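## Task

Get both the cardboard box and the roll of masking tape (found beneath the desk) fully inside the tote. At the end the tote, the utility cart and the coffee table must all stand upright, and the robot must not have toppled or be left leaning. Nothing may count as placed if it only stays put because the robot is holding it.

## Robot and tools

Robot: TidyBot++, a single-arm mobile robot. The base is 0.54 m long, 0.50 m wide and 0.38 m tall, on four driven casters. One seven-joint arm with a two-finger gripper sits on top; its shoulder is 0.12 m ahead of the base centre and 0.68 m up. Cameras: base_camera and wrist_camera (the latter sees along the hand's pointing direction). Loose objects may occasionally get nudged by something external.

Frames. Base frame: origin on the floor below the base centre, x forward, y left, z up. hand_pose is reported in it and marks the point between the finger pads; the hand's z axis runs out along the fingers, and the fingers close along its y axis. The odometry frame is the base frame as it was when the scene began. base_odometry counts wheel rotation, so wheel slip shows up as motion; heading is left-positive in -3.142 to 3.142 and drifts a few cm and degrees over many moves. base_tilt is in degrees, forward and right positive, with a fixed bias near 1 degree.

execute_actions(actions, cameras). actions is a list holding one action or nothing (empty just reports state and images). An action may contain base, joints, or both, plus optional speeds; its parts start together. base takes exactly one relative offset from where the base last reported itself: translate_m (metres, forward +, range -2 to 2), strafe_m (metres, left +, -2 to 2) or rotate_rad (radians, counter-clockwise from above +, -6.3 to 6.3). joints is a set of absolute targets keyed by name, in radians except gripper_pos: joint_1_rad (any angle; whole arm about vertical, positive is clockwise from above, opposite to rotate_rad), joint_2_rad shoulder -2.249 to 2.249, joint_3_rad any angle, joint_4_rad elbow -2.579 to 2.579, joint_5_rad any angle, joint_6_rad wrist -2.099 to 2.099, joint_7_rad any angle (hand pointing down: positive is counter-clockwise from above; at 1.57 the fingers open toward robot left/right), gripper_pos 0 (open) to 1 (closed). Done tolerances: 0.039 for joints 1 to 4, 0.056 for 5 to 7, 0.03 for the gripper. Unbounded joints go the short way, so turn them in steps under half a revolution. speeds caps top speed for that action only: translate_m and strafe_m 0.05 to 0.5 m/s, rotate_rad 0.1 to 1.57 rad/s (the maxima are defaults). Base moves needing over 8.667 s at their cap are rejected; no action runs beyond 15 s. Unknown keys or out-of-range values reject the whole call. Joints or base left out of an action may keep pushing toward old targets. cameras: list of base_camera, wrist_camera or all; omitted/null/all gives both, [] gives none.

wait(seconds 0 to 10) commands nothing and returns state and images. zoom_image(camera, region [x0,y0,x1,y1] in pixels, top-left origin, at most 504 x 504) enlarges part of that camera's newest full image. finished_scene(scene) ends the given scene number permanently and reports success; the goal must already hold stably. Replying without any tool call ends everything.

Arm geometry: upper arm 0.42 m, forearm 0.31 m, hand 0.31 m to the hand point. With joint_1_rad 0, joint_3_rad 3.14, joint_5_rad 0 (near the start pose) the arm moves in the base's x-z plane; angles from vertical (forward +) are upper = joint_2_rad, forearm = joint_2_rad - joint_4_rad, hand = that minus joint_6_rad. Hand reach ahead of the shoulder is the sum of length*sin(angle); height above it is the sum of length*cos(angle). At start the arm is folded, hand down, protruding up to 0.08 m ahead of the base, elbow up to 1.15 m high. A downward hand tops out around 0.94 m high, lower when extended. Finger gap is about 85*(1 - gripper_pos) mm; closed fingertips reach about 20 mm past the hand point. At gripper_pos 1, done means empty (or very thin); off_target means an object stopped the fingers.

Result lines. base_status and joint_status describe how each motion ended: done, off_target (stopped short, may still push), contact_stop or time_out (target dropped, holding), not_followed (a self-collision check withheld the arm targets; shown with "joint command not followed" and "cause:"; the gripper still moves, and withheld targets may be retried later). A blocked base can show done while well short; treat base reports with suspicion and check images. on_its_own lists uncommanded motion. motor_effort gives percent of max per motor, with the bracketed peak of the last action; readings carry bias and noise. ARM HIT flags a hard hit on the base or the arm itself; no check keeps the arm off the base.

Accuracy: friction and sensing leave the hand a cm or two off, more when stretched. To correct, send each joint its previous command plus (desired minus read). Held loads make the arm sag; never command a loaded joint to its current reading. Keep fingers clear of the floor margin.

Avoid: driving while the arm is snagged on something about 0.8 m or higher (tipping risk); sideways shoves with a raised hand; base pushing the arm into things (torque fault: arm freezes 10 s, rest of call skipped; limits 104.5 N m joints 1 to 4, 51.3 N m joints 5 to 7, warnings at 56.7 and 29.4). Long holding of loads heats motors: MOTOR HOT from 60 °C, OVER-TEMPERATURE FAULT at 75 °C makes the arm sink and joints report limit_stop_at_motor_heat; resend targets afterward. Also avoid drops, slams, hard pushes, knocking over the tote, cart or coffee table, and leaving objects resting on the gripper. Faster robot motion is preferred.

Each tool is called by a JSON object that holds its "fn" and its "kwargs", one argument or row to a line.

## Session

{"fn": "execute_actions", "kwargs": {
  "actions": []
}}

Scene clock: 0.00 s.
base_odometry: x=+0.000 y=+0.000 heading=+0.000 (m, m, rad; odometry frame)
base_tilt: forward=+0.0 right=+0.4 (deg)
base_status: not commanded
joint_positions: joint_1_rad=+0.017 joint_2_rad=-0.311 joint_3_rad=+3.101 joint_4_rad=-2.498 joint_5_rad=+0.030 joint_6_rad=-0.908 joint_7_rad=+1.556 gripper_pos=+0.000
joint_status: not commanded
motor_effort: joint_1_rad=+1 joint_2_rad=+0 joint_3_rad=+0 joint_4_rad=+10 joint_5_rad=-1 joint_6_rad=+0 joint_7_rad=+0 (%)
hand_pose: x=+0.2610 y=-0.0042 z=+0.5898 quat_wxyz=(+0.018, +0.999, +0.012, +0.024) (m; base frame)
pictures: base_camera, wrist_camera
Images, in order (width x height): base_camera 644x364, wrist_camera 644x476.

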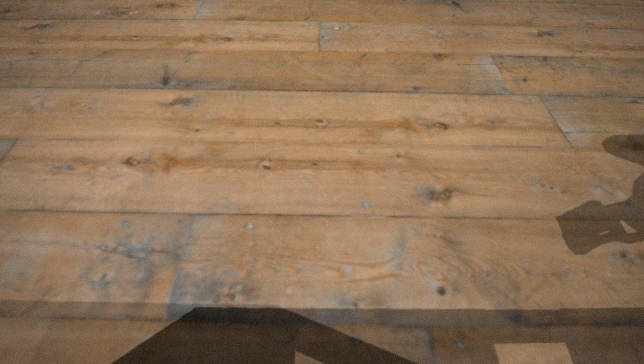

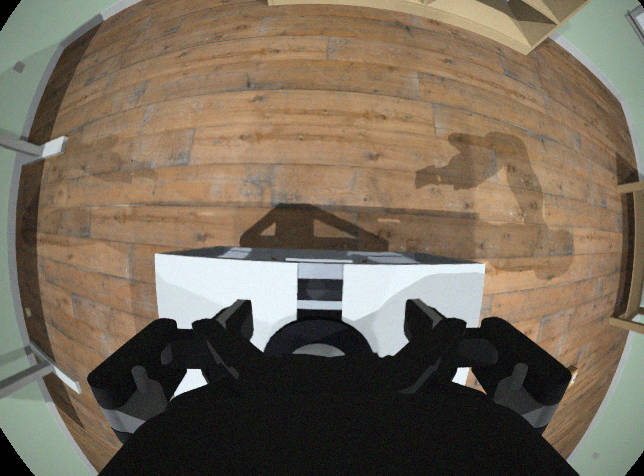

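{"fn": "execute_actions", "kwargs": {
  "actions": [
    {"base":{"rotate_rad":1.57},"joints":{"joint_6_rad":0.2}}
  ],
  "cameras": ["wrist_camera"]
}}

{"fn": "execute_actions", "kwargs": {
  "actions": [
    {"base":{"rotate_rad":1.57}}
  ],
  "cameras": ["wrist_camera"]
}}

{"fn": "execute_actions", "kwargs": {
  "actions": [
    {"base":{"rotate_rad":1.57}}
  ],
  "cameras": ["wrist_camera"]
}}

Scene clock: 6.80 s.
base_odometry: x=+0.000 y=+0.000 heading=+1.569 (m, m, rad; odometry frame)
base_tilt: forward=-0.1 right=+0.4 (deg)
base_status: done
joint_positions: joint_1_rad=+0.017 joint_2_rad=-0.311 joint_3_rad=+3.100 joint_4_rad=-2.494 joint_5_rad=+0.030 joint_6_rad=+0.204 joint_7_rad=+1.556 gripper_pos=+0.000
joint_status: all done
motor_effort: joint_1_rad=+1(2) joint_2_rad=-7(7) joint_3_rad=+0(1) joint_4_rad=+20(20) joint_5_rad=-1(2) joint_6_rad=+9(9) joint_7_rad=+0(0) (%)
hand_pose: x=+0.5325 y=+0.0139 z=+0.7781 quat_wxyz=(+0.001, +0.835, +0.021, +0.549) (m; base frame)
pictures: wrist_camera
Images, in order (width x height): wrist_camera 644x476.

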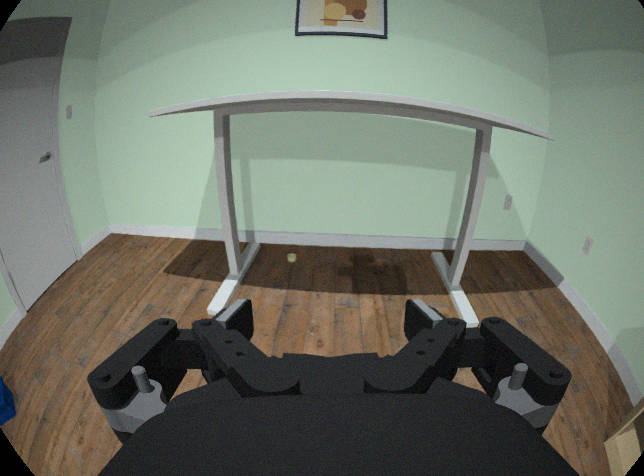

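Scene clock: 9.13 s.
base_odometry: x=+0.000 y=+0.000 heading=+3.139 (m, m, rad; odometry frame)
base_tilt: forward=-0.1 right=+0.4 (deg)
base_status: done
joint_positions: joint_1_rad=+0.017 joint_2_rad=-0.311 joint_3_rad=+3.099 joint_4_rad=-2.494 joint_5_rad=+0.030 joint_6_rad=+0.204 joint_7_rad=+1.556 gripper_pos=+0.000
joint_status: not commanded
motor_effort: joint_1_rad=+1(0) joint_2_rad=-6(7) joint_3_rad=+0(2) joint_4_rad=+20(20) joint_5_rad=-2(2) joint_6_rad=+9(9) joint_7_rad=+0(1) (%)
hand_pose: x=+0.5325 y=+0.0141 z=+0.7781 quat_wxyz=(+0.001, +0.835, +0.021, +0.549) (m; base frame)
pictures: wrist_camera
Images, in order (width x height): wrist_camera 644x476.

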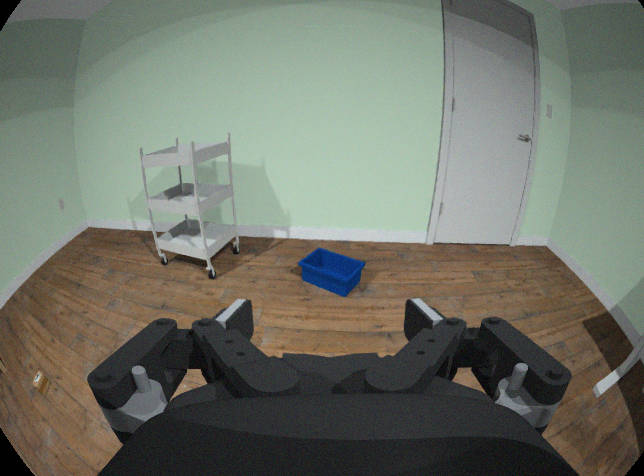

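Scene clock: 11.47 s.
base_odometry: x=+0.000 y=+0.000 heading=-1.575 (m, m, rad; odometry frame)
base_tilt: forward=-0.1 right=+0.5 (deg)
base_status: done
joint_positions: joint_1_rad=+0.017 joint_2_rad=-0.311 joint_3_rad=+3.099 joint_4_rad=-2.494 joint_5_rad=+0.030 joint_6_rad=+0.204 joint_7_rad=+1.556 gripper_pos=+0.000
joint_status: not commanded
motor_effort: joint_1_rad=+1(0) joint_2_rad=-6(7) joint_3_rad=+0(2) joint_4_rad=+20(20) joint_5_rad=-2(2) joint_6_rad=+9(9) joint_7_rad=+0(0) (%)
hand_pose: x=+0.5325 y=+0.0141 z=+0.7781 quat_wxyz=(+0.001, +0.835, +0.021, +0.549) (m; base frame)
pictures: wrist_camera
Images, in order (width x height): wrist_camera 644x476.

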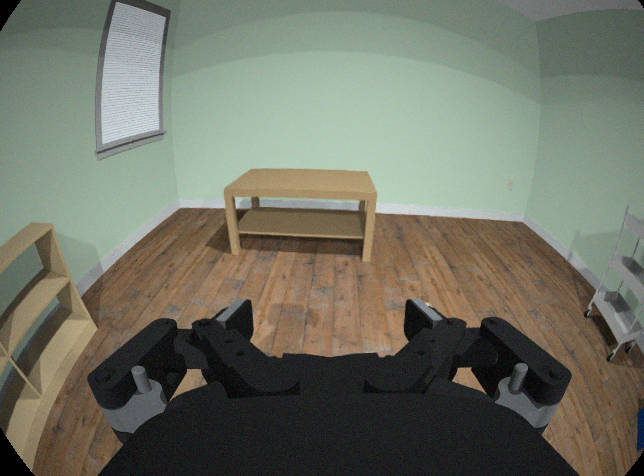

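{"fn": "execute_actions", "kwargs": {
  "actions": [
    {"base":{"rotate_rad":-0.55},"joints":{"joint_6_rad":-0.3}}
  ]
}}

Scene clock: 14.73 s.
base_odometry: x=+0.000 y=+0.000 heading=-2.123 (m, m, rad; odometry frame)
base_tilt: forward=-0.1 right=+0.4 (deg)
base_status: done
joint_positions: joint_1_rad=+0.017 joint_2_rad=-0.311 joint_3_rad=+3.099 joint_4_rad=-2.495 joint_5_rad=+0.030 joint_6_rad=-0.301 joint_7_rad=+1.556 gripper_pos=+0.000
joint_status: all done
motor_effort: joint_1_rad=+1(0) joint_2_rad=-5(6) joint_3_rad=+0(1) joint_4_rad=+18(20) joint_5_rad=-2(2) joint_6_rad=+6(10) joint_7_rad=+1(1) (%)
hand_pose: x=+0.4368 y=+0.0055 z=+0.6548 quat_wxyz=(+0.009, +0.946, +0.018, +0.323) (m; base frame)
pictures: base_camera, wrist_camera
Images, in order (width x height): base_camera 644x364, wrist_camera 644x476.

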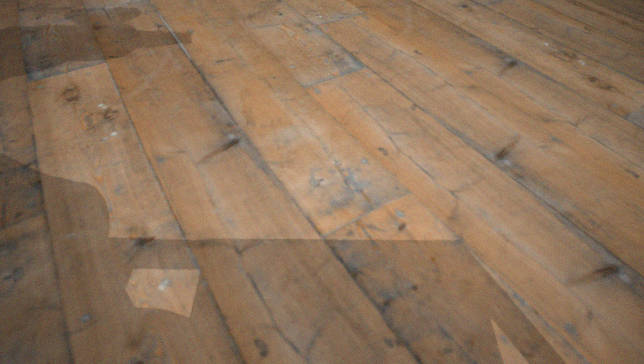

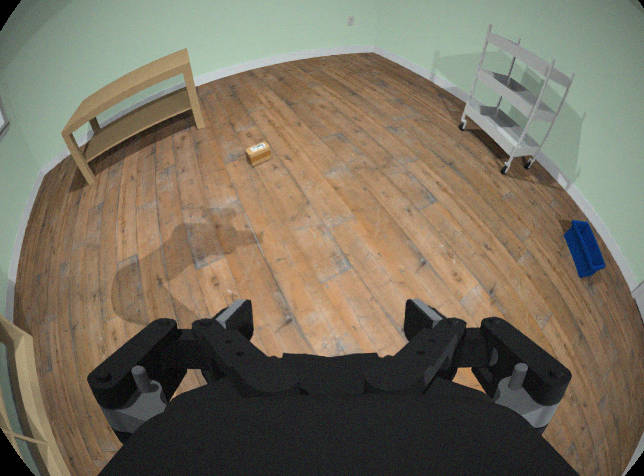

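{"fn": "execute_actions", "kwargs": {
  "actions": [
    {"base":{"rotate_rad":0.26},"joints":{"joint_1_rad":0,"joint_2_rad":0.9,"joint_3_rad":3.14,"joint_4_rad":-1.5,"joint_5_rad":0,"joint_6_rad":-0.74,"joint_7_rad":1.57}}
  ],
  "cameras": []
}}

{"fn": "execute_actions", "kwargs": {
  "actions": [
    {"base":{"translate_m":0.65}}
  ]
}}

Scene clock: 20.00 s.
base_odometry: x=+0.000 y=+0.000 heading=-1.865 (m, m, rad; odometry frame)
base_tilt: forward=+0.0 right=+0.4 (deg)
base_status: done
joint_positions: joint_1_rad=+0.017 joint_2_rad=+0.892 joint_3_rad=+3.128 joint_4_rad=-1.515 joint_5_rad=+0.030 joint_6_rad=-0.717 joint_7_rad=+1.556 gripper_pos=+0.000
joint_status: all done
motor_effort: joint_1_rad=+1(2) joint_2_rad=-39(41) joint_3_rad=+0(1) joint_4_rad=+12(18) joint_5_rad=-1(1) joint_6_rad=+1(6) joint_7_rad=+0(1) (%)
hand_pose: x=+0.6626 y=-0.0066 z=+0.4014 quat_wxyz=(+0.005, +1.000, -0.001, +0.009) (m; base frame)
pictures: none
No camera images: the call's "cameras" was empty. Leave "cameras" out to get every camera's image.

Scene clock: 22.70 s.
base_odometry: x=-0.187 y=-0.623 heading=-1.864 (m, m, rad; odometry frame)
base_tilt: forward=+0.0 right=+0.4 (deg)
base_status: done
joint_positions: joint_1_rad=+0.017 joint_2_rad=+0.893 joint_3_rad=+3.130 joint_4_rad=-1.508 joint_5_rad=+0.028 joint_6_rad=-0.722 joint_7_rad=+1.556 gripper_pos=+0.000
joint_status: not commanded
motor_effort: joint_1_rad=+1(2) joint_2_rad=-39(42) joint_3_rad=-1(2) joint_4_rad=+12(13) joint_5_rad=-2(2) joint_6_rad=+1(2) joint_7_rad=+1(1) (%)
hand_pose: x=+0.6646 y=-0.0070 z=+0.4027 quat_wxyz=(+0.005, +1.000, -0.002, +0.009) (m; base frame)
pictures: base_camera, wrist_camera
Images, in order (width x height): base_camera 644x364, wrist_camera 644x476.

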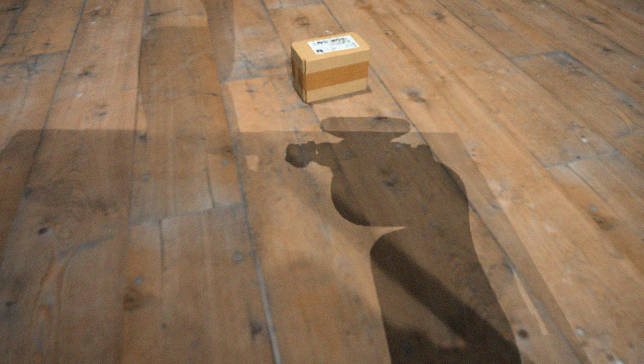

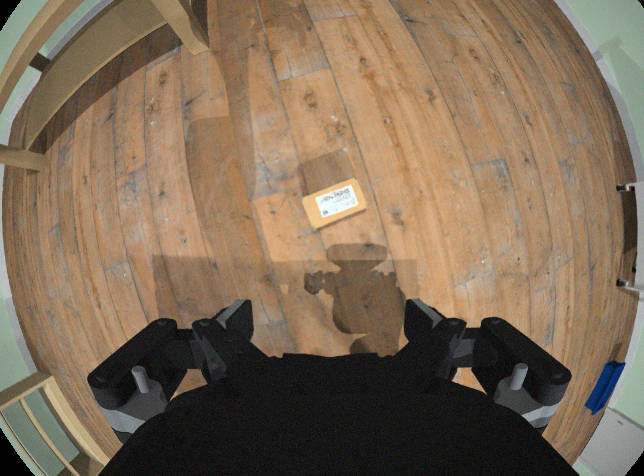

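{"fn": "execute_actions", "kwargs": {
  "actions": [
    {"base":{"translate_m":0.13},"joints":{"joint_2_rad":1.28,"joint_4_rad":-1.415,"joint_6_rad":-0.44}}
  ]
}}

Scene clock: 27.10 s.
base_odometry: x=-0.225 y=-0.747 heading=-1.863 (m, m, rad; odometry frame)
base_tilt: forward=+0.0 right=+0.4 (deg)
base_status: done
joint_positions: joint_1_rad=+0.017 joint_2_rad=+1.281 joint_3_rad=+3.130 joint_4_rad=-1.429 joint_5_rad=+0.028 joint_6_rad=-0.463 joint_7_rad=+1.556 gripper_pos=+0.000
joint_status: all done
motor_effort: joint_1_rad=+1(2) joint_2_rad=-42(43) joint_3_rad=-1(2) joint_4_rad=+7(13) joint_5_rad=-2(2) joint_6_rad=+1(2) joint_7_rad=+0(0) (%)
hand_pose: x=+0.6444 y=-0.0044 z=+0.2057 quat_wxyz=(+0.001, +1.000, -0.001, -0.015) (m; base frame)
pictures: base_camera, wrist_camera
Images, in order (width x height): base_camera 644x364, wrist_camera 644x476.

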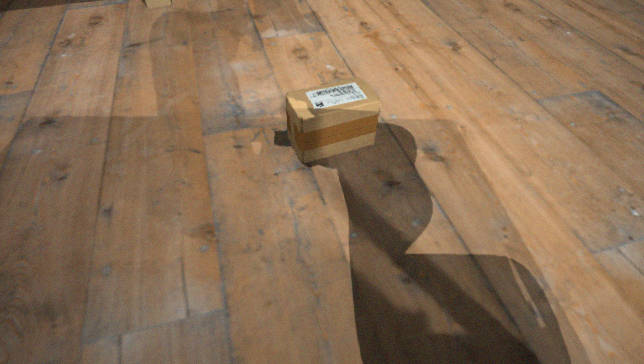

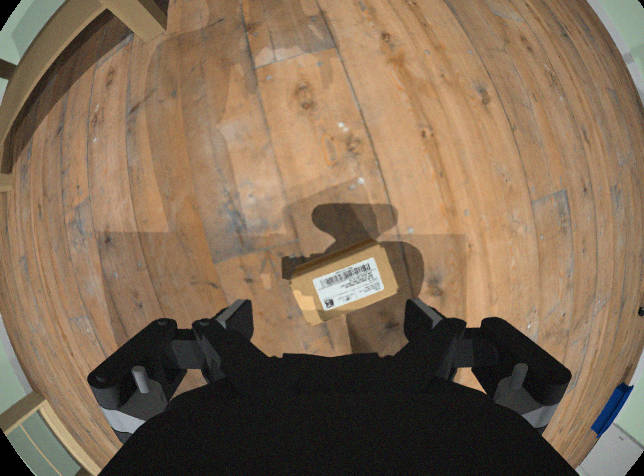

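{"fn": "execute_actions", "kwargs": {
  "actions": [
    {"base":{"strafe_m":-0.02},"joints":{"joint_7_rad":0.38}}
  ],
  "cameras": []
}}

{"fn": "execute_actions", "kwargs": {
  "actions": [
    {"joints":{"joint_2_rad":1.42,"joint_4_rad":-1.3,"joint_6_rad":-0.42}}
  ]
}}

Scene clock: 34.57 s.
base_odometry: x=-0.244 y=-0.742 heading=-1.862 (m, m, rad; odometry frame)
base_tilt: forward=+0.0 right=+0.4 (deg)
base_status: done
joint_positions: joint_1_rad=+0.010 joint_2_rad=+1.281 joint_3_rad=+3.137 joint_4_rad=-1.428 joint_5_rad=+0.028 joint_6_rad=-0.462 joint_7_rad=+0.388 gripper_pos=+0.000
joint_status: all done
motor_effort: joint_1_rad=+1(4) joint_2_rad=-41(42) joint_3_rad=-1(2) joint_4_rad=+7(7) joint_5_rad=-2(2) joint_6_rad=+0(1) joint_7_rad=+1(1) (%)
hand_pose: x=+0.6448 y=-0.0050 z=+0.2056 quat_wxyz=(+0.011, +0.834, -0.551, -0.010) (m; base frame)
pictures: none
No camera images: the call's "cameras" was empty. Leave "cameras" out to get every camera's image.

Scene clock: 35.87 s.
base_odometry: x=-0.244 y=-0.742 heading=-1.862 (m, m, rad; odometry frame)
base_tilt: forward=+0.0 right=+0.5 (deg)
base_status: not commanded
joint_positions: joint_1_rad=+0.010 joint_2_rad=+1.418 joint_3_rad=+3.137 joint_4_rad=-1.311 joint_5_rad=+0.028 joint_6_rad=-0.440 joint_7_rad=+0.388 gripper_pos=+0.000
joint_status: all done
motor_effort: joint_1_rad=+1(1) joint_2_rad=-42(45) joint_3_rad=-1(1) joint_4_rad=+7(7) joint_5_rad=-2(2) joint_6_rad=+0(1) joint_7_rad=+0(1) (%)
hand_pose: x=+0.6519 y=-0.0049 z=+0.1465 quat_wxyz=(+0.011, +0.834, -0.551, -0.010) (m; base frame)
pictures: base_camera, wrist_camera
Images, in order (width x height): base_camera 644x364, wrist_camera 644x476.

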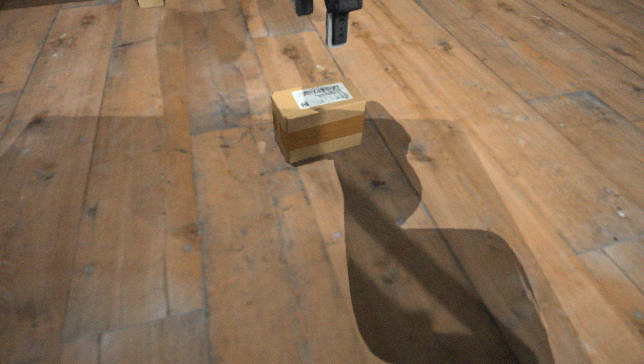

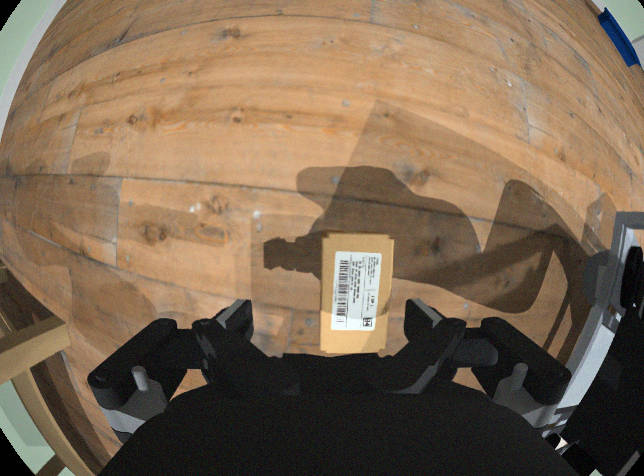

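{"fn": "execute_actions", "kwargs": {
  "actions": [
    {"base":{"translate_m":-0.027}}
  ]
}}

Scene clock: 44.37 s.
base_odometry: x=-0.236 y=-0.716 heading=-1.862 (m, m, rad; odometry frame)
base_tilt: forward=+0.0 right=+0.5 (deg)
base_status: done
joint_positions: joint_1_rad=+0.010 joint_2_rad=+1.419 joint_3_rad=+3.137 joint_4_rad=-1.307 joint_5_rad=+0.027 joint_6_rad=-0.439 joint_7_rad=+0.388 gripper_pos=+0.000
joint_status: not commanded
motor_effort: joint_1_rad=+1(3) joint_2_rad=-41(44) joint_3_rad=+0(1) joint_4_rad=+7(8) joint_5_rad=-2(1) joint_6_rad=+1(0) joint_7_rad=+1(0) (%)
hand_pose: x=+0.6547 y=-0.0049 z=+0.1469 quat_wxyz=(+0.009, +0.834, -0.551, -0.008) (m; base frame)
pictures: base_camera, wrist_camera
Images, in order (width x height): base_camera 644x364, wrist_camera 644x476.

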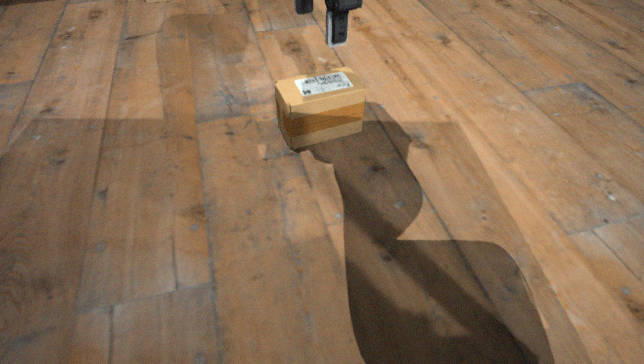

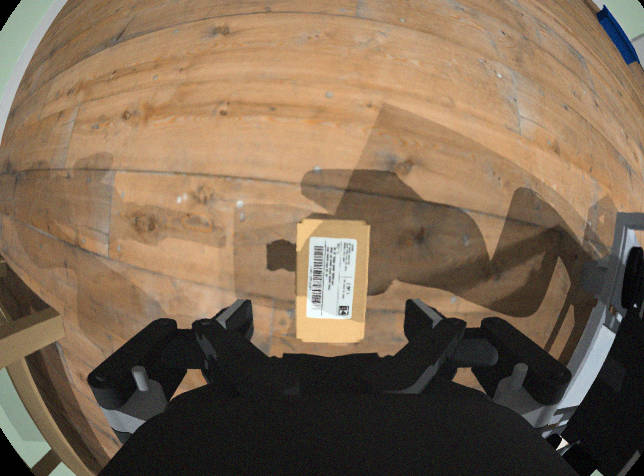

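{"fn": "execute_actions", "kwargs": {
  "actions": [
    {"joints":{"joint_2_rad":1.53,"joint_4_rad":-1.2,"joint_6_rad":-0.385}}
  ]
}}

Scene clock: 47.13 s.
base_odometry: x=-0.236 y=-0.716 heading=-1.862 (m, m, rad; odometry frame)
base_tilt: forward=-0.1 right=+0.5 (deg)
base_status: not commanded
joint_positions: joint_1_rad=+0.010 joint_2_rad=+1.525 joint_3_rad=+3.137 joint_4_rad=-1.210 joint_5_rad=+0.027 joint_6_rad=-0.405 joint_7_rad=+0.388 gripper_pos=+0.000
joint_status: all done
motor_effort: joint_1_rad=+0(1) joint_2_rad=-42(46) joint_3_rad=-1(1) joint_4_rad=+6(8) joint_5_rad=-1(2) joint_6_rad=+1(1) joint_7_rad=+0(1) (%)
hand_pose: x=+0.6642 y=-0.0047 z=+0.1009 quat_wxyz=(+0.002, +0.834, -0.551, +0.003) (m; base frame)
pictures: base_camera, wrist_camera
Images, in order (width x height): base_camera 644x364, wrist_camera 644x476.

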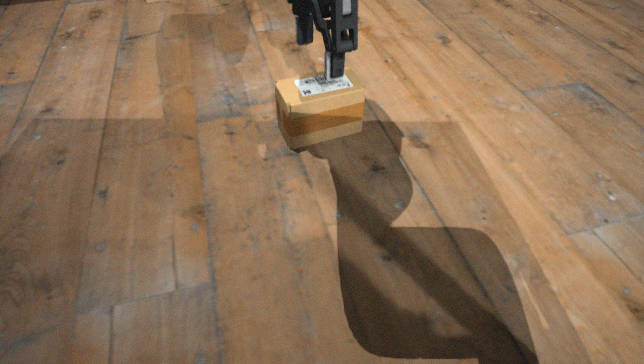

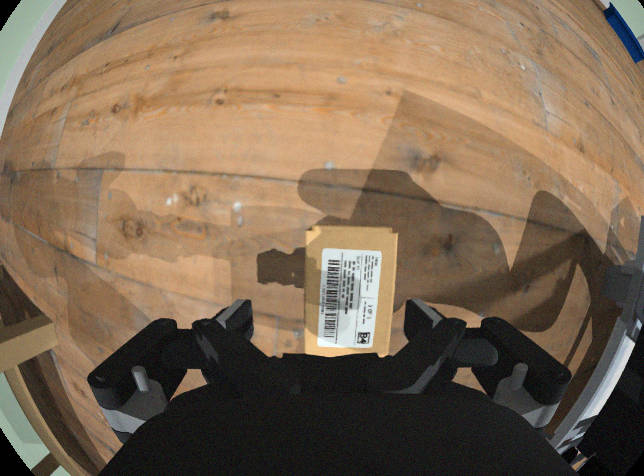

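{"fn": "execute_actions", "kwargs": {
  "actions": [
    {"base":{"translate_m":-0.017}}
  ]
}}

Scene clock: 49.67 s.
base_odometry: x=-0.232 y=-0.699 heading=-1.862 (m, m, rad; odometry frame)
base_tilt: forward=+0.0 right=+0.5 (deg)
base_status: done
joint_positions: joint_1_rad=+0.010 joint_2_rad=+1.526 joint_3_rad=+3.137 joint_4_rad=-1.207 joint_5_rad=+0.027 joint_6_rad=-0.404 joint_7_rad=+0.388 gripper_pos=+0.000
joint_status: not commanded
motor_effort: joint_1_rad=+1(2) joint_2_rad=-42(44) joint_3_rad=-1(1) joint_4_rad=+6(8) joint_5_rad=-2(1) joint_6_rad=+1(2) joint_7_rad=+1(0) (%)
hand_pose: x=+0.6658 y=-0.0047 z=+0.1010 quat_wxyz=(+0.001, +0.834, -0.551, +0.004) (m; base frame)
pictures: base_camera, wrist_camera
Images, in order (width x height): base_camera 644x364, wrist_camera 644x476.

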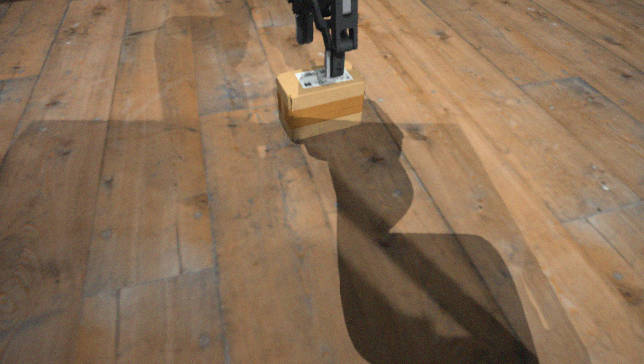

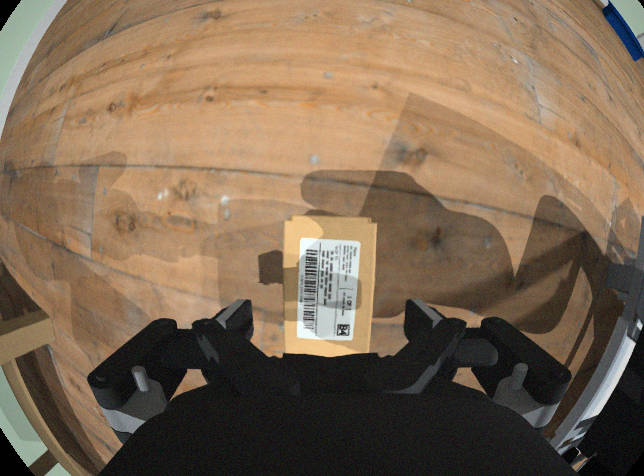

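{"fn": "execute_actions", "kwargs": {
  "actions": [
    {"joints":{"joint_2_rad":1.645,"joint_4_rad":-1.095,"joint_6_rad":-0.385}}
  ]
}}

Scene clock: 55.43 s.
base_odometry: x=-0.232 y=-0.699 heading=-1.862 (m, m, rad; odometry frame)
base_tilt: forward=-0.1 right=+0.4 (deg)
base_status: not commanded
joint_positions: joint_1_rad=+0.010 joint_2_rad=+1.643 joint_3_rad=+3.137 joint_4_rad=-1.105 joint_5_rad=+0.027 joint_6_rad=-0.404 joint_7_rad=+0.388 gripper_pos=+0.000
joint_status: all done
motor_effort: joint_1_rad=+1(1) joint_2_rad=-42(45) joint_3_rad=-1(1) joint_4_rad=+6(8) joint_5_rad=-1(2) joint_6_rad=+1(1) joint_7_rad=+0(1) (%)
hand_pose: x=+0.6562 y=-0.0047 z=+0.0501 quat_wxyz=(+0.005, +0.834, -0.551, -0.003) (m; base frame)
pictures: base_camera, wrist_camera
Images, in order (width x height): base_camera 644x364, wrist_camera 644x476.

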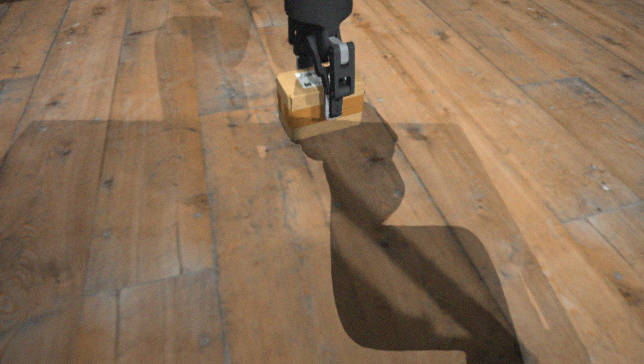

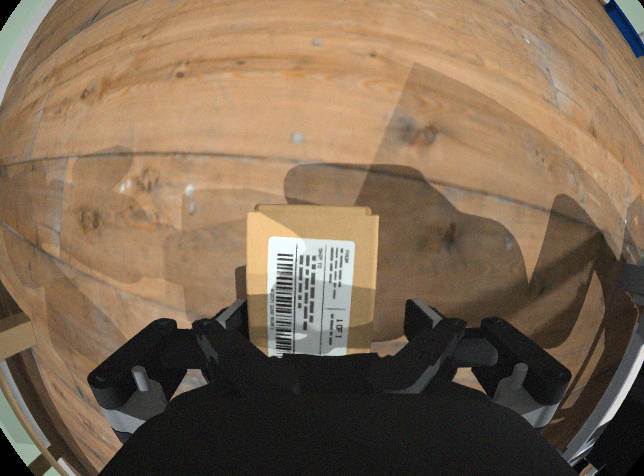

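Fingers straddle the box; closing.

{"fn": "execute_actions", "kwargs": {
  "actions": [
    {"joints":{"gripper_pos":1}}
  ]
}}

{"fn": "execute_actions", "kwargs": {
  "actions": [
    {"joints":{"joint_2_rad":0.9,"joint_4_rad":-1.5,"joint_6_rad":-0.74}}
  ]
}}

Scene clock: 60.23 s.
base_odometry: x=-0.232 y=-0.699 heading=-1.862 (m, m, rad; odometry frame)
base_tilt: forward=+0.0 right=+0.5 (deg)
base_status: not commanded
joint_positions: joint_1_rad=+0.010 joint_2_rad=+1.642 joint_3_rad=+3.137 joint_4_rad=-1.103 joint_5_rad=+0.027 joint_6_rad=-0.403 joint_7_rad=+0.388 gripper_pos=+0.368
joint_status: gripper_pos off_target (ended at +0.368, target +1.000)
motor_effort: joint_1_rad=+0(1) joint_2_rad=-41(45) joint_3_rad=-1(2) joint_4_rad=+7(8) joint_5_rad=-1(1) joint_6_rad=+1(3) joint_7_rad=+0(0) (%)
hand_pose: x=+0.6585 y=-0.0047 z=+0.0509 quat_wxyz=(+0.004, +0.834, -0.551, -0.001) (m; base frame)
pictures: base_camera, wrist_camera
Images, in order (width x height): base_camera 644x364, wrist_camera 644x476.

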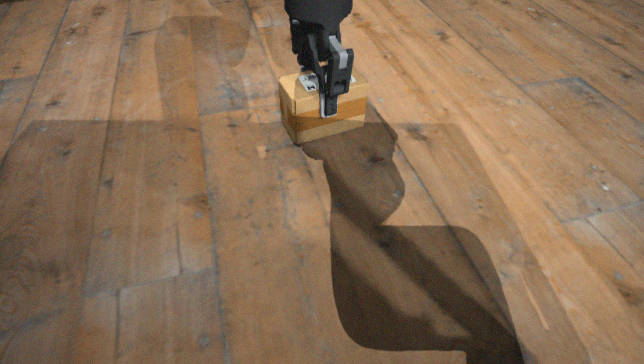

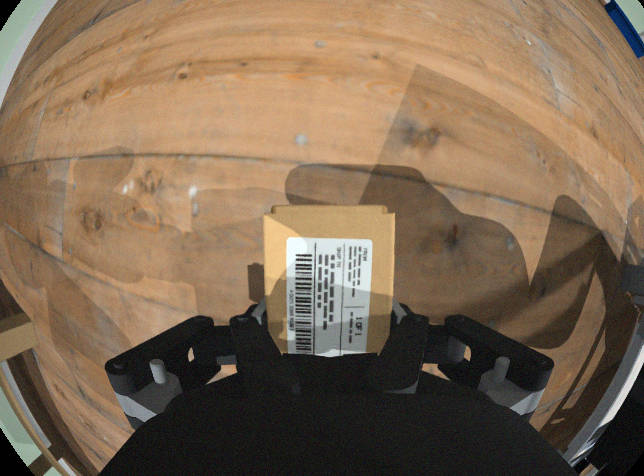

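Scene clock: 62.23 s.
base_odometry: x=-0.232 y=-0.699 heading=-1.862 (m, m, rad; odometry frame)
base_tilt: forward=-0.1 right=+0.4 (deg)
base_status: not commanded
joint_positions: joint_1_rad=+0.010 joint_2_rad=+0.922 joint_3_rad=+3.137 joint_4_rad=-1.492 joint_5_rad=+0.027 joint_6_rad=-0.721 joint_7_rad=+0.388 gripper_pos=+0.368
joint_status: all done
motor_effort: joint_1_rad=+1(1) joint_2_rad=-41(48) joint_3_rad=-1(1) joint_4_rad=+12(13) joint_5_rad=-1(2) joint_6_rad=+1(1) joint_7_rad=+0(0) (%)
hand_pose: x=+0.6656 y=-0.0072 z=+0.3901 quat_wxyz=(+0.004, +0.834, -0.552, +0.007) (m; base frame)
pictures: base_camera, wrist_camera
Images, in order (width x height): base_camera 644x364, wrist_camera 644x476.

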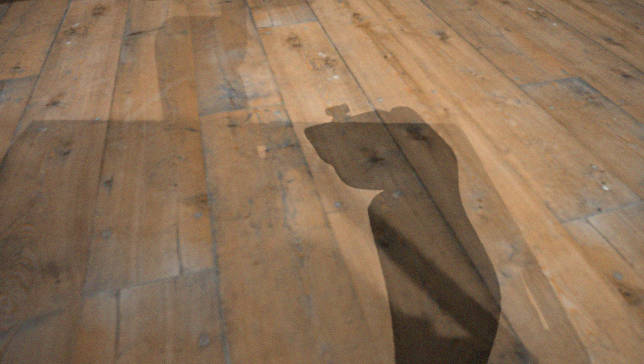

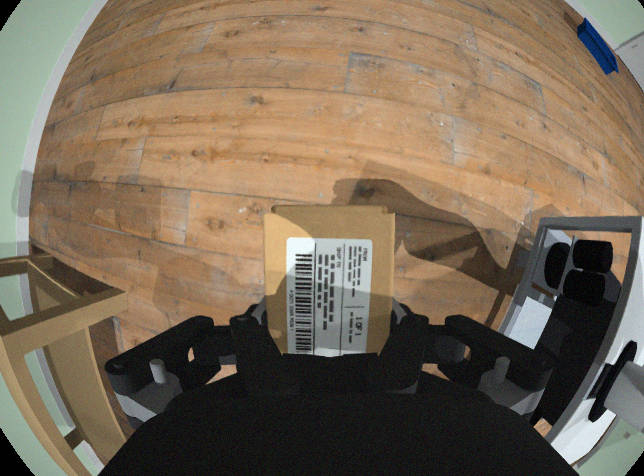

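{"fn": "execute_actions", "kwargs": {
  "actions": [
    {"base":{"rotate_rad":-1.75},"joints":{"joint_2_rad":0.2,"joint_4_rad":-2.1,"joint_6_rad":-0.75,"joint_7_rad":1.57}}
  ]
}}

{"fn": "execute_actions", "kwargs": {
  "actions": [
    {"base":{"translate_m":0.5}}
  ]
}}

Scene clock: 68.10 s.
base_odometry: x=-0.232 y=-0.699 heading=+2.671 (m, m, rad; odometry frame)
base_tilt: forward=-0.1 right=+0.4 (deg)
base_status: done
joint_positions: joint_1_rad=+0.003 joint_2_rad=+0.218 joint_3_rad=+3.146 joint_4_rad=-2.093 joint_5_rad=+0.023 joint_6_rad=-0.730 joint_7_rad=+1.542 gripper_pos=+0.368
joint_status: all done
motor_effort: joint_1_rad=+1(5) joint_2_rad=-21(42) joint_3_rad=+0(3) joint_4_rad=+14(15) joint_5_rad=-1(1) joint_6_rad=+2(2) joint_7_rad=+1(0) (%)
hand_pose: x=+0.4734 y=-0.0059 z=+0.5709 quat_wxyz=(+0.008, +0.999, -0.010, +0.050) (m; base frame)
pictures: base_camera, wrist_camera
Images, in order (width x height): base_camera 644x364, wrist_camera 644x476.

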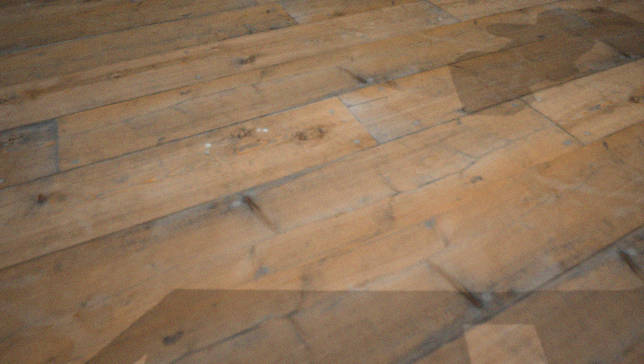

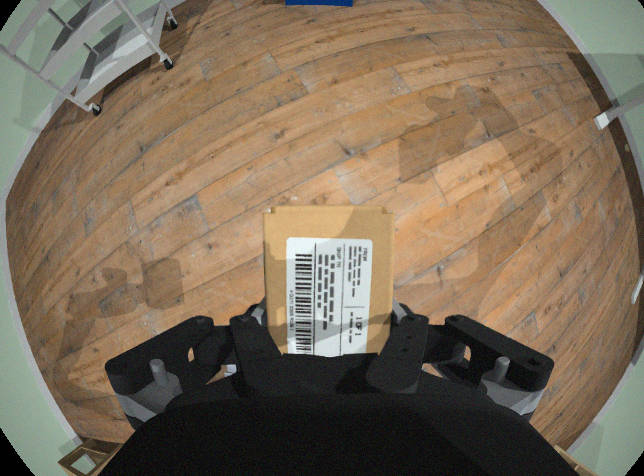

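Scene clock: 70.47 s.
base_odometry: x=-0.677 y=-0.472 heading=+2.671 (m, m, rad; odometry frame)
base_tilt: forward=-0.1 right=+0.4 (deg)
base_status: done
joint_positions: joint_1_rad=+0.003 joint_2_rad=+0.216 joint_3_rad=+3.146 joint_4_rad=-2.097 joint_5_rad=+0.023 joint_6_rad=-0.734 joint_7_rad=+1.542 gripper_pos=+0.368
joint_status: not commanded
motor_effort: joint_1_rad=+0(0) joint_2_rad=-21(25) joint_3_rad=+0(1) joint_4_rad=+15(16) joint_5_rad=-1(1) joint_6_rad=+2(3) joint_7_rad=+0(0) (%)
hand_pose: x=+0.4701 y=-0.0059 z=+0.5705 quat_wxyz=(+0.008, +0.999, -0.010, +0.047) (m; base frame)
pictures: base_camera, wrist_camera
Images, in order (width x height): base_camera 644x364, wrist_camera 644x476.

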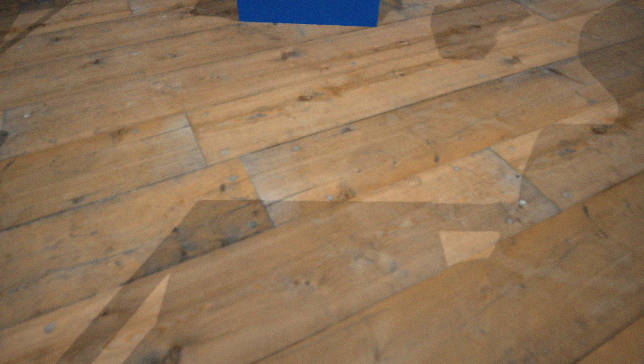

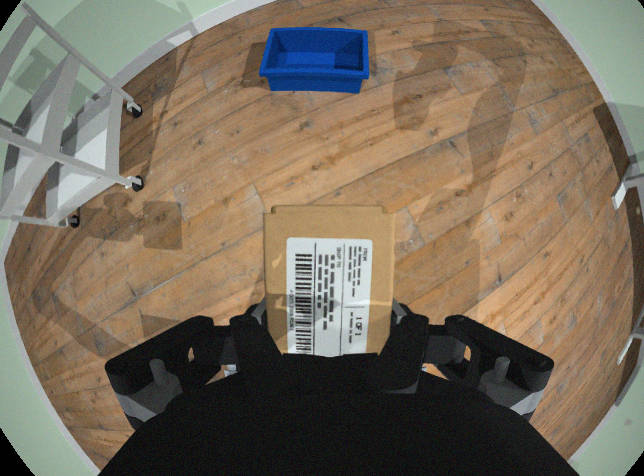

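{"fn": "execute_actions", "kwargs": {
  "actions": [
    {"base":{"translate_m":0.38},"joints":{"joint_2_rad":0.9,"joint_4_rad":-1.5,"joint_6_rad":-0.74}}
  ]
}}

Scene clock: 76.20 s.
base_odometry: x=-1.016 y=-0.299 heading=+2.670 (m, m, rad; odometry frame)
base_tilt: forward=-0.1 right=+0.4 (deg)
base_status: done
joint_positions: joint_1_rad=+0.003 joint_2_rad=+0.905 joint_3_rad=+3.146 joint_4_rad=-1.513 joint_5_rad=+0.023 joint_6_rad=-0.736 joint_7_rad=+1.542 gripper_pos=+0.368
joint_status: all done
motor_effort: joint_1_rad=+0(2) joint_2_rad=-41(41) joint_3_rad=-1(1) joint_4_rad=+12(16) joint_5_rad=-1(1) joint_6_rad=+1(3) joint_7_rad=+1(0) (%)
hand_pose: x=+0.6544 y=-0.0072 z=+0.3949 quat_wxyz=(+0.009, +1.000, -0.009, -0.006) (m; base frame)
pictures: base_camera, wrist_camera
Images, in order (width x height): base_camera 644x364, wrist_camera 644x476.

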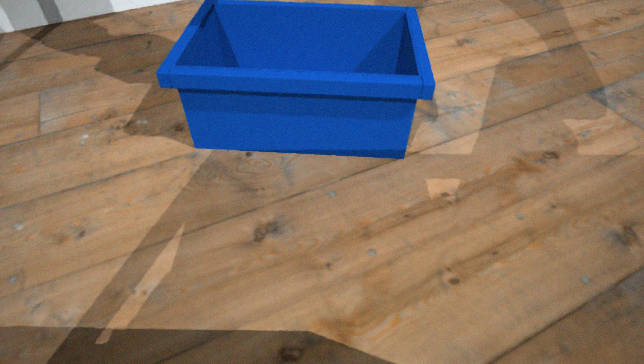

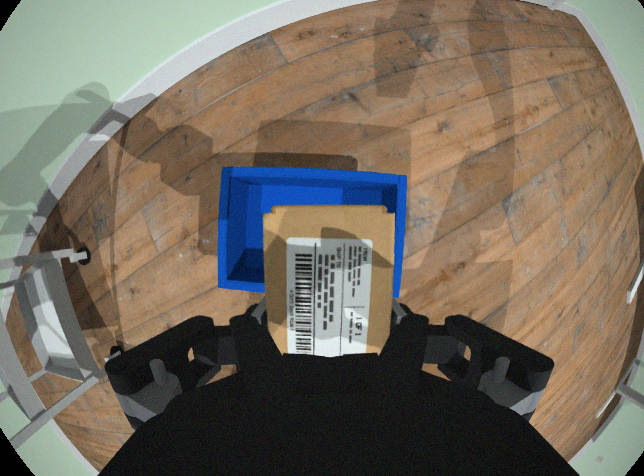

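{"fn": "execute_actions", "kwargs": {
  "actions": [
    {"base":{"strafe_m":0.08},"joints":{"joint_7_rad":-0.03}}
  ],
  "cameras": []
}}

{"fn": "execute_actions", "kwargs": {
  "actions": [
    {"base":{"translate_m":0.065},"joints":{"joint_2_rad":1.2,"joint_4_rad":-1.43,"joint_6_rad":-0.5}}
  ]
}}

Scene clock: 82.30 s.
base_odometry: x=-1.052 y=-0.371 heading=+2.670 (m, m, rad; odometry frame)
base_tilt: forward=+0.0 right=+0.5 (deg)
base_status: done
joint_positions: joint_1_rad=-0.004 joint_2_rad=+0.905 joint_3_rad=+3.138 joint_4_rad=-1.513 joint_5_rad=+0.023 joint_6_rad=-0.736 joint_7_rad=-0.022 gripper_pos=+0.368
joint_status: all done
motor_effort: joint_1_rad=+1(3) joint_2_rad=-41(41) joint_3_rad=+0(3) joint_4_rad=+12(12) joint_5_rad=-1(1) joint_6_rad=+1(1) joint_7_rad=+0(1) (%)
hand_pose: x=+0.6544 y=+0.0006 z=+0.3950 quat_wxyz=(+0.009, +0.707, -0.707, +0.000) (m; base frame)
pictures: none
No camera images: the call's "cameras" was empty. Leave "cameras" out to get every camera's image.

Scene clock: 83.90 s.
base_odometry: x=-1.110 y=-0.341 heading=+2.670 (m, m, rad; odometry frame)
base_tilt: forward=+0.0 right=+0.4 (deg)
base_status: done
joint_positions: joint_1_rad=-0.004 joint_2_rad=+1.213 joint_3_rad=+3.138 joint_4_rad=-1.445 joint_5_rad=+0.023 joint_6_rad=-0.522 joint_7_rad=-0.022 gripper_pos=+0.368
joint_status: all done
motor_effort: joint_1_rad=+1(0) joint_2_rad=-42(47) joint_3_rad=-1(1) joint_4_rad=+8(14) joint_5_rad=-1(1) joint_6_rad=+0(1) joint_7_rad=+0(0) (%)
hand_pose: x=+0.6474 y=+0.0019 z=+0.2399 quat_wxyz=(+0.016, +0.708, -0.706, -0.011) (m; base frame)
pictures: base_camera, wrist_camera
Images, in order (width x height): base_camera 644x364, wrist_camera 644x476.

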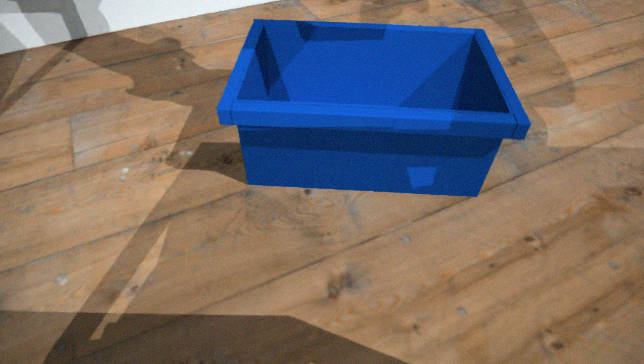

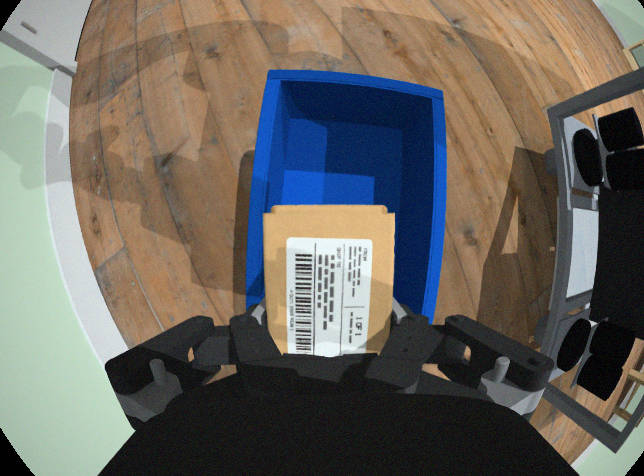

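{"fn": "execute_actions", "kwargs": {
  "actions": [
    {"base":{"strafe_m":-0.03}}
  ],
  "cameras": []
}}

{"fn": "execute_actions", "kwargs": {
  "actions": [
    {"joints":{"joint_2_rad":1.38,"joint_4_rad":-1.36,"joint_6_rad":-0.4}}
  ]
}}

Scene clock: 87.77 s.
base_odometry: x=-1.097 y=-0.314 heading=+2.670 (m, m, rad; odometry frame)
base_tilt: forward=+0.0 right=+0.4 (deg)
base_status: done
joint_positions: joint_1_rad=+0.002 joint_2_rad=+1.213 joint_3_rad=+3.142 joint_4_rad=-1.445 joint_5_rad=+0.022 joint_6_rad=-0.521 joint_7_rad=-0.022 gripper_pos=+0.368
joint_status: not commanded
motor_effort: joint_1_rad=+1(4) joint_2_rad=-43(44) joint_3_rad=+0(2) joint_4_rad=+8(9) joint_5_rad=-2(0) joint_6_rad=+0(0) joint_7_rad=+0(0) (%)
hand_pose: x=+0.6478 y=-0.0034 z=+0.2399 quat_wxyz=(+0.017, +0.705, -0.709, -0.009) (m; base frame)
pictures: none
No camera images: the call's "cameras" was empty. Leave "cameras" out to get every camera's image.

Scene clock: 89.20 s.
base_odometry: x=-1.097 y=-0.314 heading=+2.670 (m, m, rad; odometry frame)
base_tilt: forward=+0.0 right=+0.5 (deg)
base_status: not commanded
joint_positions: joint_1_rad=+0.002 joint_2_rad=+1.393 joint_3_rad=+3.142 joint_4_rad=-1.374 joint_5_rad=+0.022 joint_6_rad=-0.422 joint_7_rad=-0.022 gripper_pos=+0.368
joint_status: all done
motor_effort: joint_1_rad=+1(0) joint_2_rad=-43(48) joint_3_rad=-1(1) joint_4_rad=+6(9) joint_5_rad=-1(2) joint_6_rad=+0(0) joint_7_rad=+0(0) (%)
hand_pose: x=+0.6336 y=-0.0027 z=+0.1527 quat_wxyz=(+0.020, +0.706, -0.708, -0.013) (m; base frame)
pictures: base_camera, wrist_camera
Images, in order (width x height): base_camera 644x364, wrist_camera 644x476.

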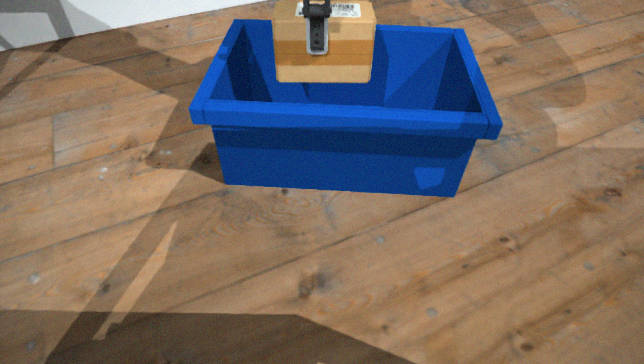

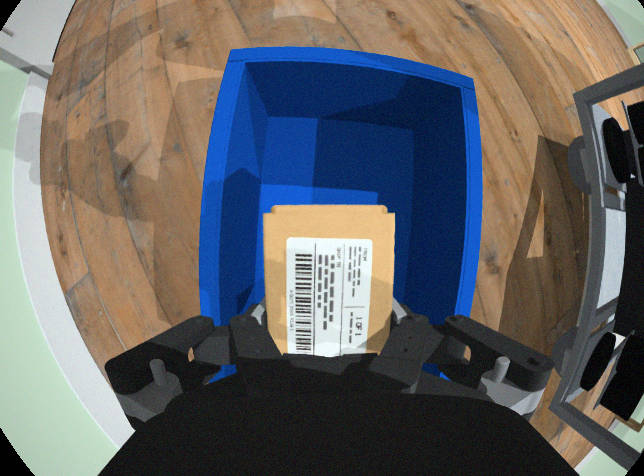

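{"fn": "execute_actions", "kwargs": {
  "actions": [
    {"base":{"strafe_m":0.012},"joints":{"joint_2_rad":1.48,"joint_4_rad":-1.3,"joint_6_rad":-0.37}}
  ]
}}

{"fn": "execute_actions", "kwargs": {
  "actions": [
    {"joints":{"joint_2_rad":1.545,"joint_4_rad":-1.245,"joint_6_rad":-0.345}}
  ]
}}

Scene clock: 95.47 s.
base_odometry: x=-1.102 y=-0.325 heading=+2.670 (m, m, rad; odometry frame)
base_tilt: forward=+0.0 right=+0.4 (deg)
base_status: done
joint_positions: joint_1_rad=-0.002 joint_2_rad=+1.486 joint_3_rad=+3.139 joint_4_rad=-1.312 joint_5_rad=+0.022 joint_6_rad=-0.389 joint_7_rad=-0.022 gripper_pos=+0.368
joint_status: all done
motor_effort: joint_1_rad=+1(4) joint_2_rad=-42(45) joint_3_rad=-1(2) joint_4_rad=+5(6) joint_5_rad=-2(1) joint_6_rad=+0(1) joint_7_rad=+0(1) (%)
hand_pose: x=+0.6302 y=+0.0014 z=+0.1107 quat_wxyz=(+0.018, +0.707, -0.707, -0.014) (m; base frame)
pictures: base_camera, wrist_camera
Images, in order (width x height): base_camera 644x364, wrist_camera 644x476.

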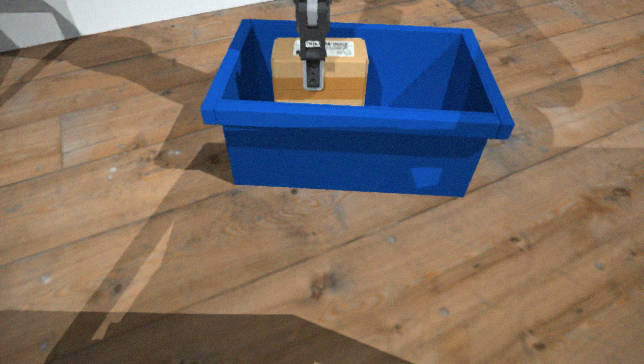

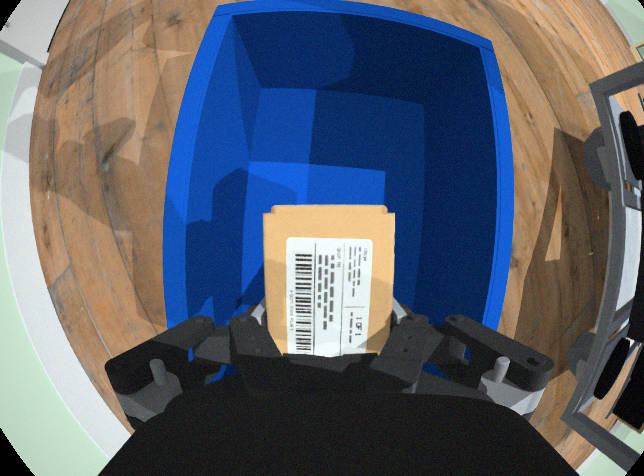

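Scene clock: 96.33 s.
base_odometry: x=-1.102 y=-0.325 heading=+2.670 (m, m, rad; odometry frame)
base_tilt: forward=+0.0 right=+0.5 (deg)
base_status: not commanded
joint_positions: joint_1_rad=-0.002 joint_2_rad=+1.545 joint_3_rad=+3.139 joint_4_rad=-1.256 joint_5_rad=+0.022 joint_6_rad=-0.364 joint_7_rad=-0.022 gripper_pos=+0.368
joint_status: all done
motor_effort: joint_1_rad=+0(1) joint_2_rad=-43(45) joint_3_rad=+0(0) joint_4_rad=+5(6) joint_5_rad=-1(2) joint_6_rad=+0(0) joint_7_rad=+0(1) (%)
hand_pose: x=+0.6374 y=+0.0015 z=+0.0851 quat_wxyz=(+0.010, +0.707, -0.707, -0.006) (m; base frame)
pictures: base_camera, wrist_camera
Images, in order (width x height): base_camera 644x364, wrist_camera 644x476.

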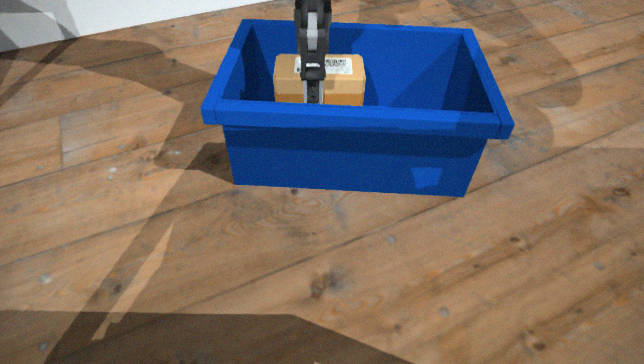

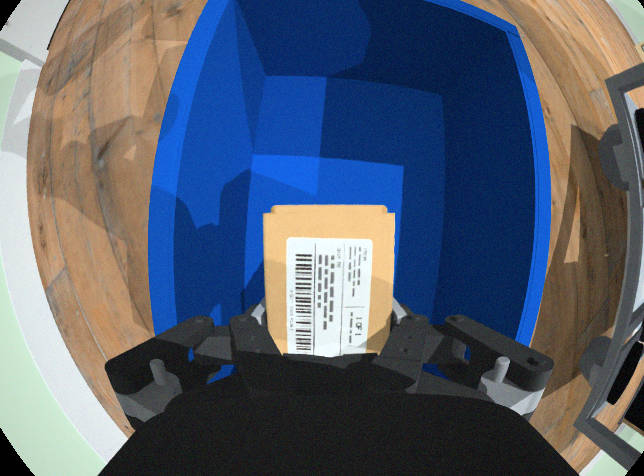

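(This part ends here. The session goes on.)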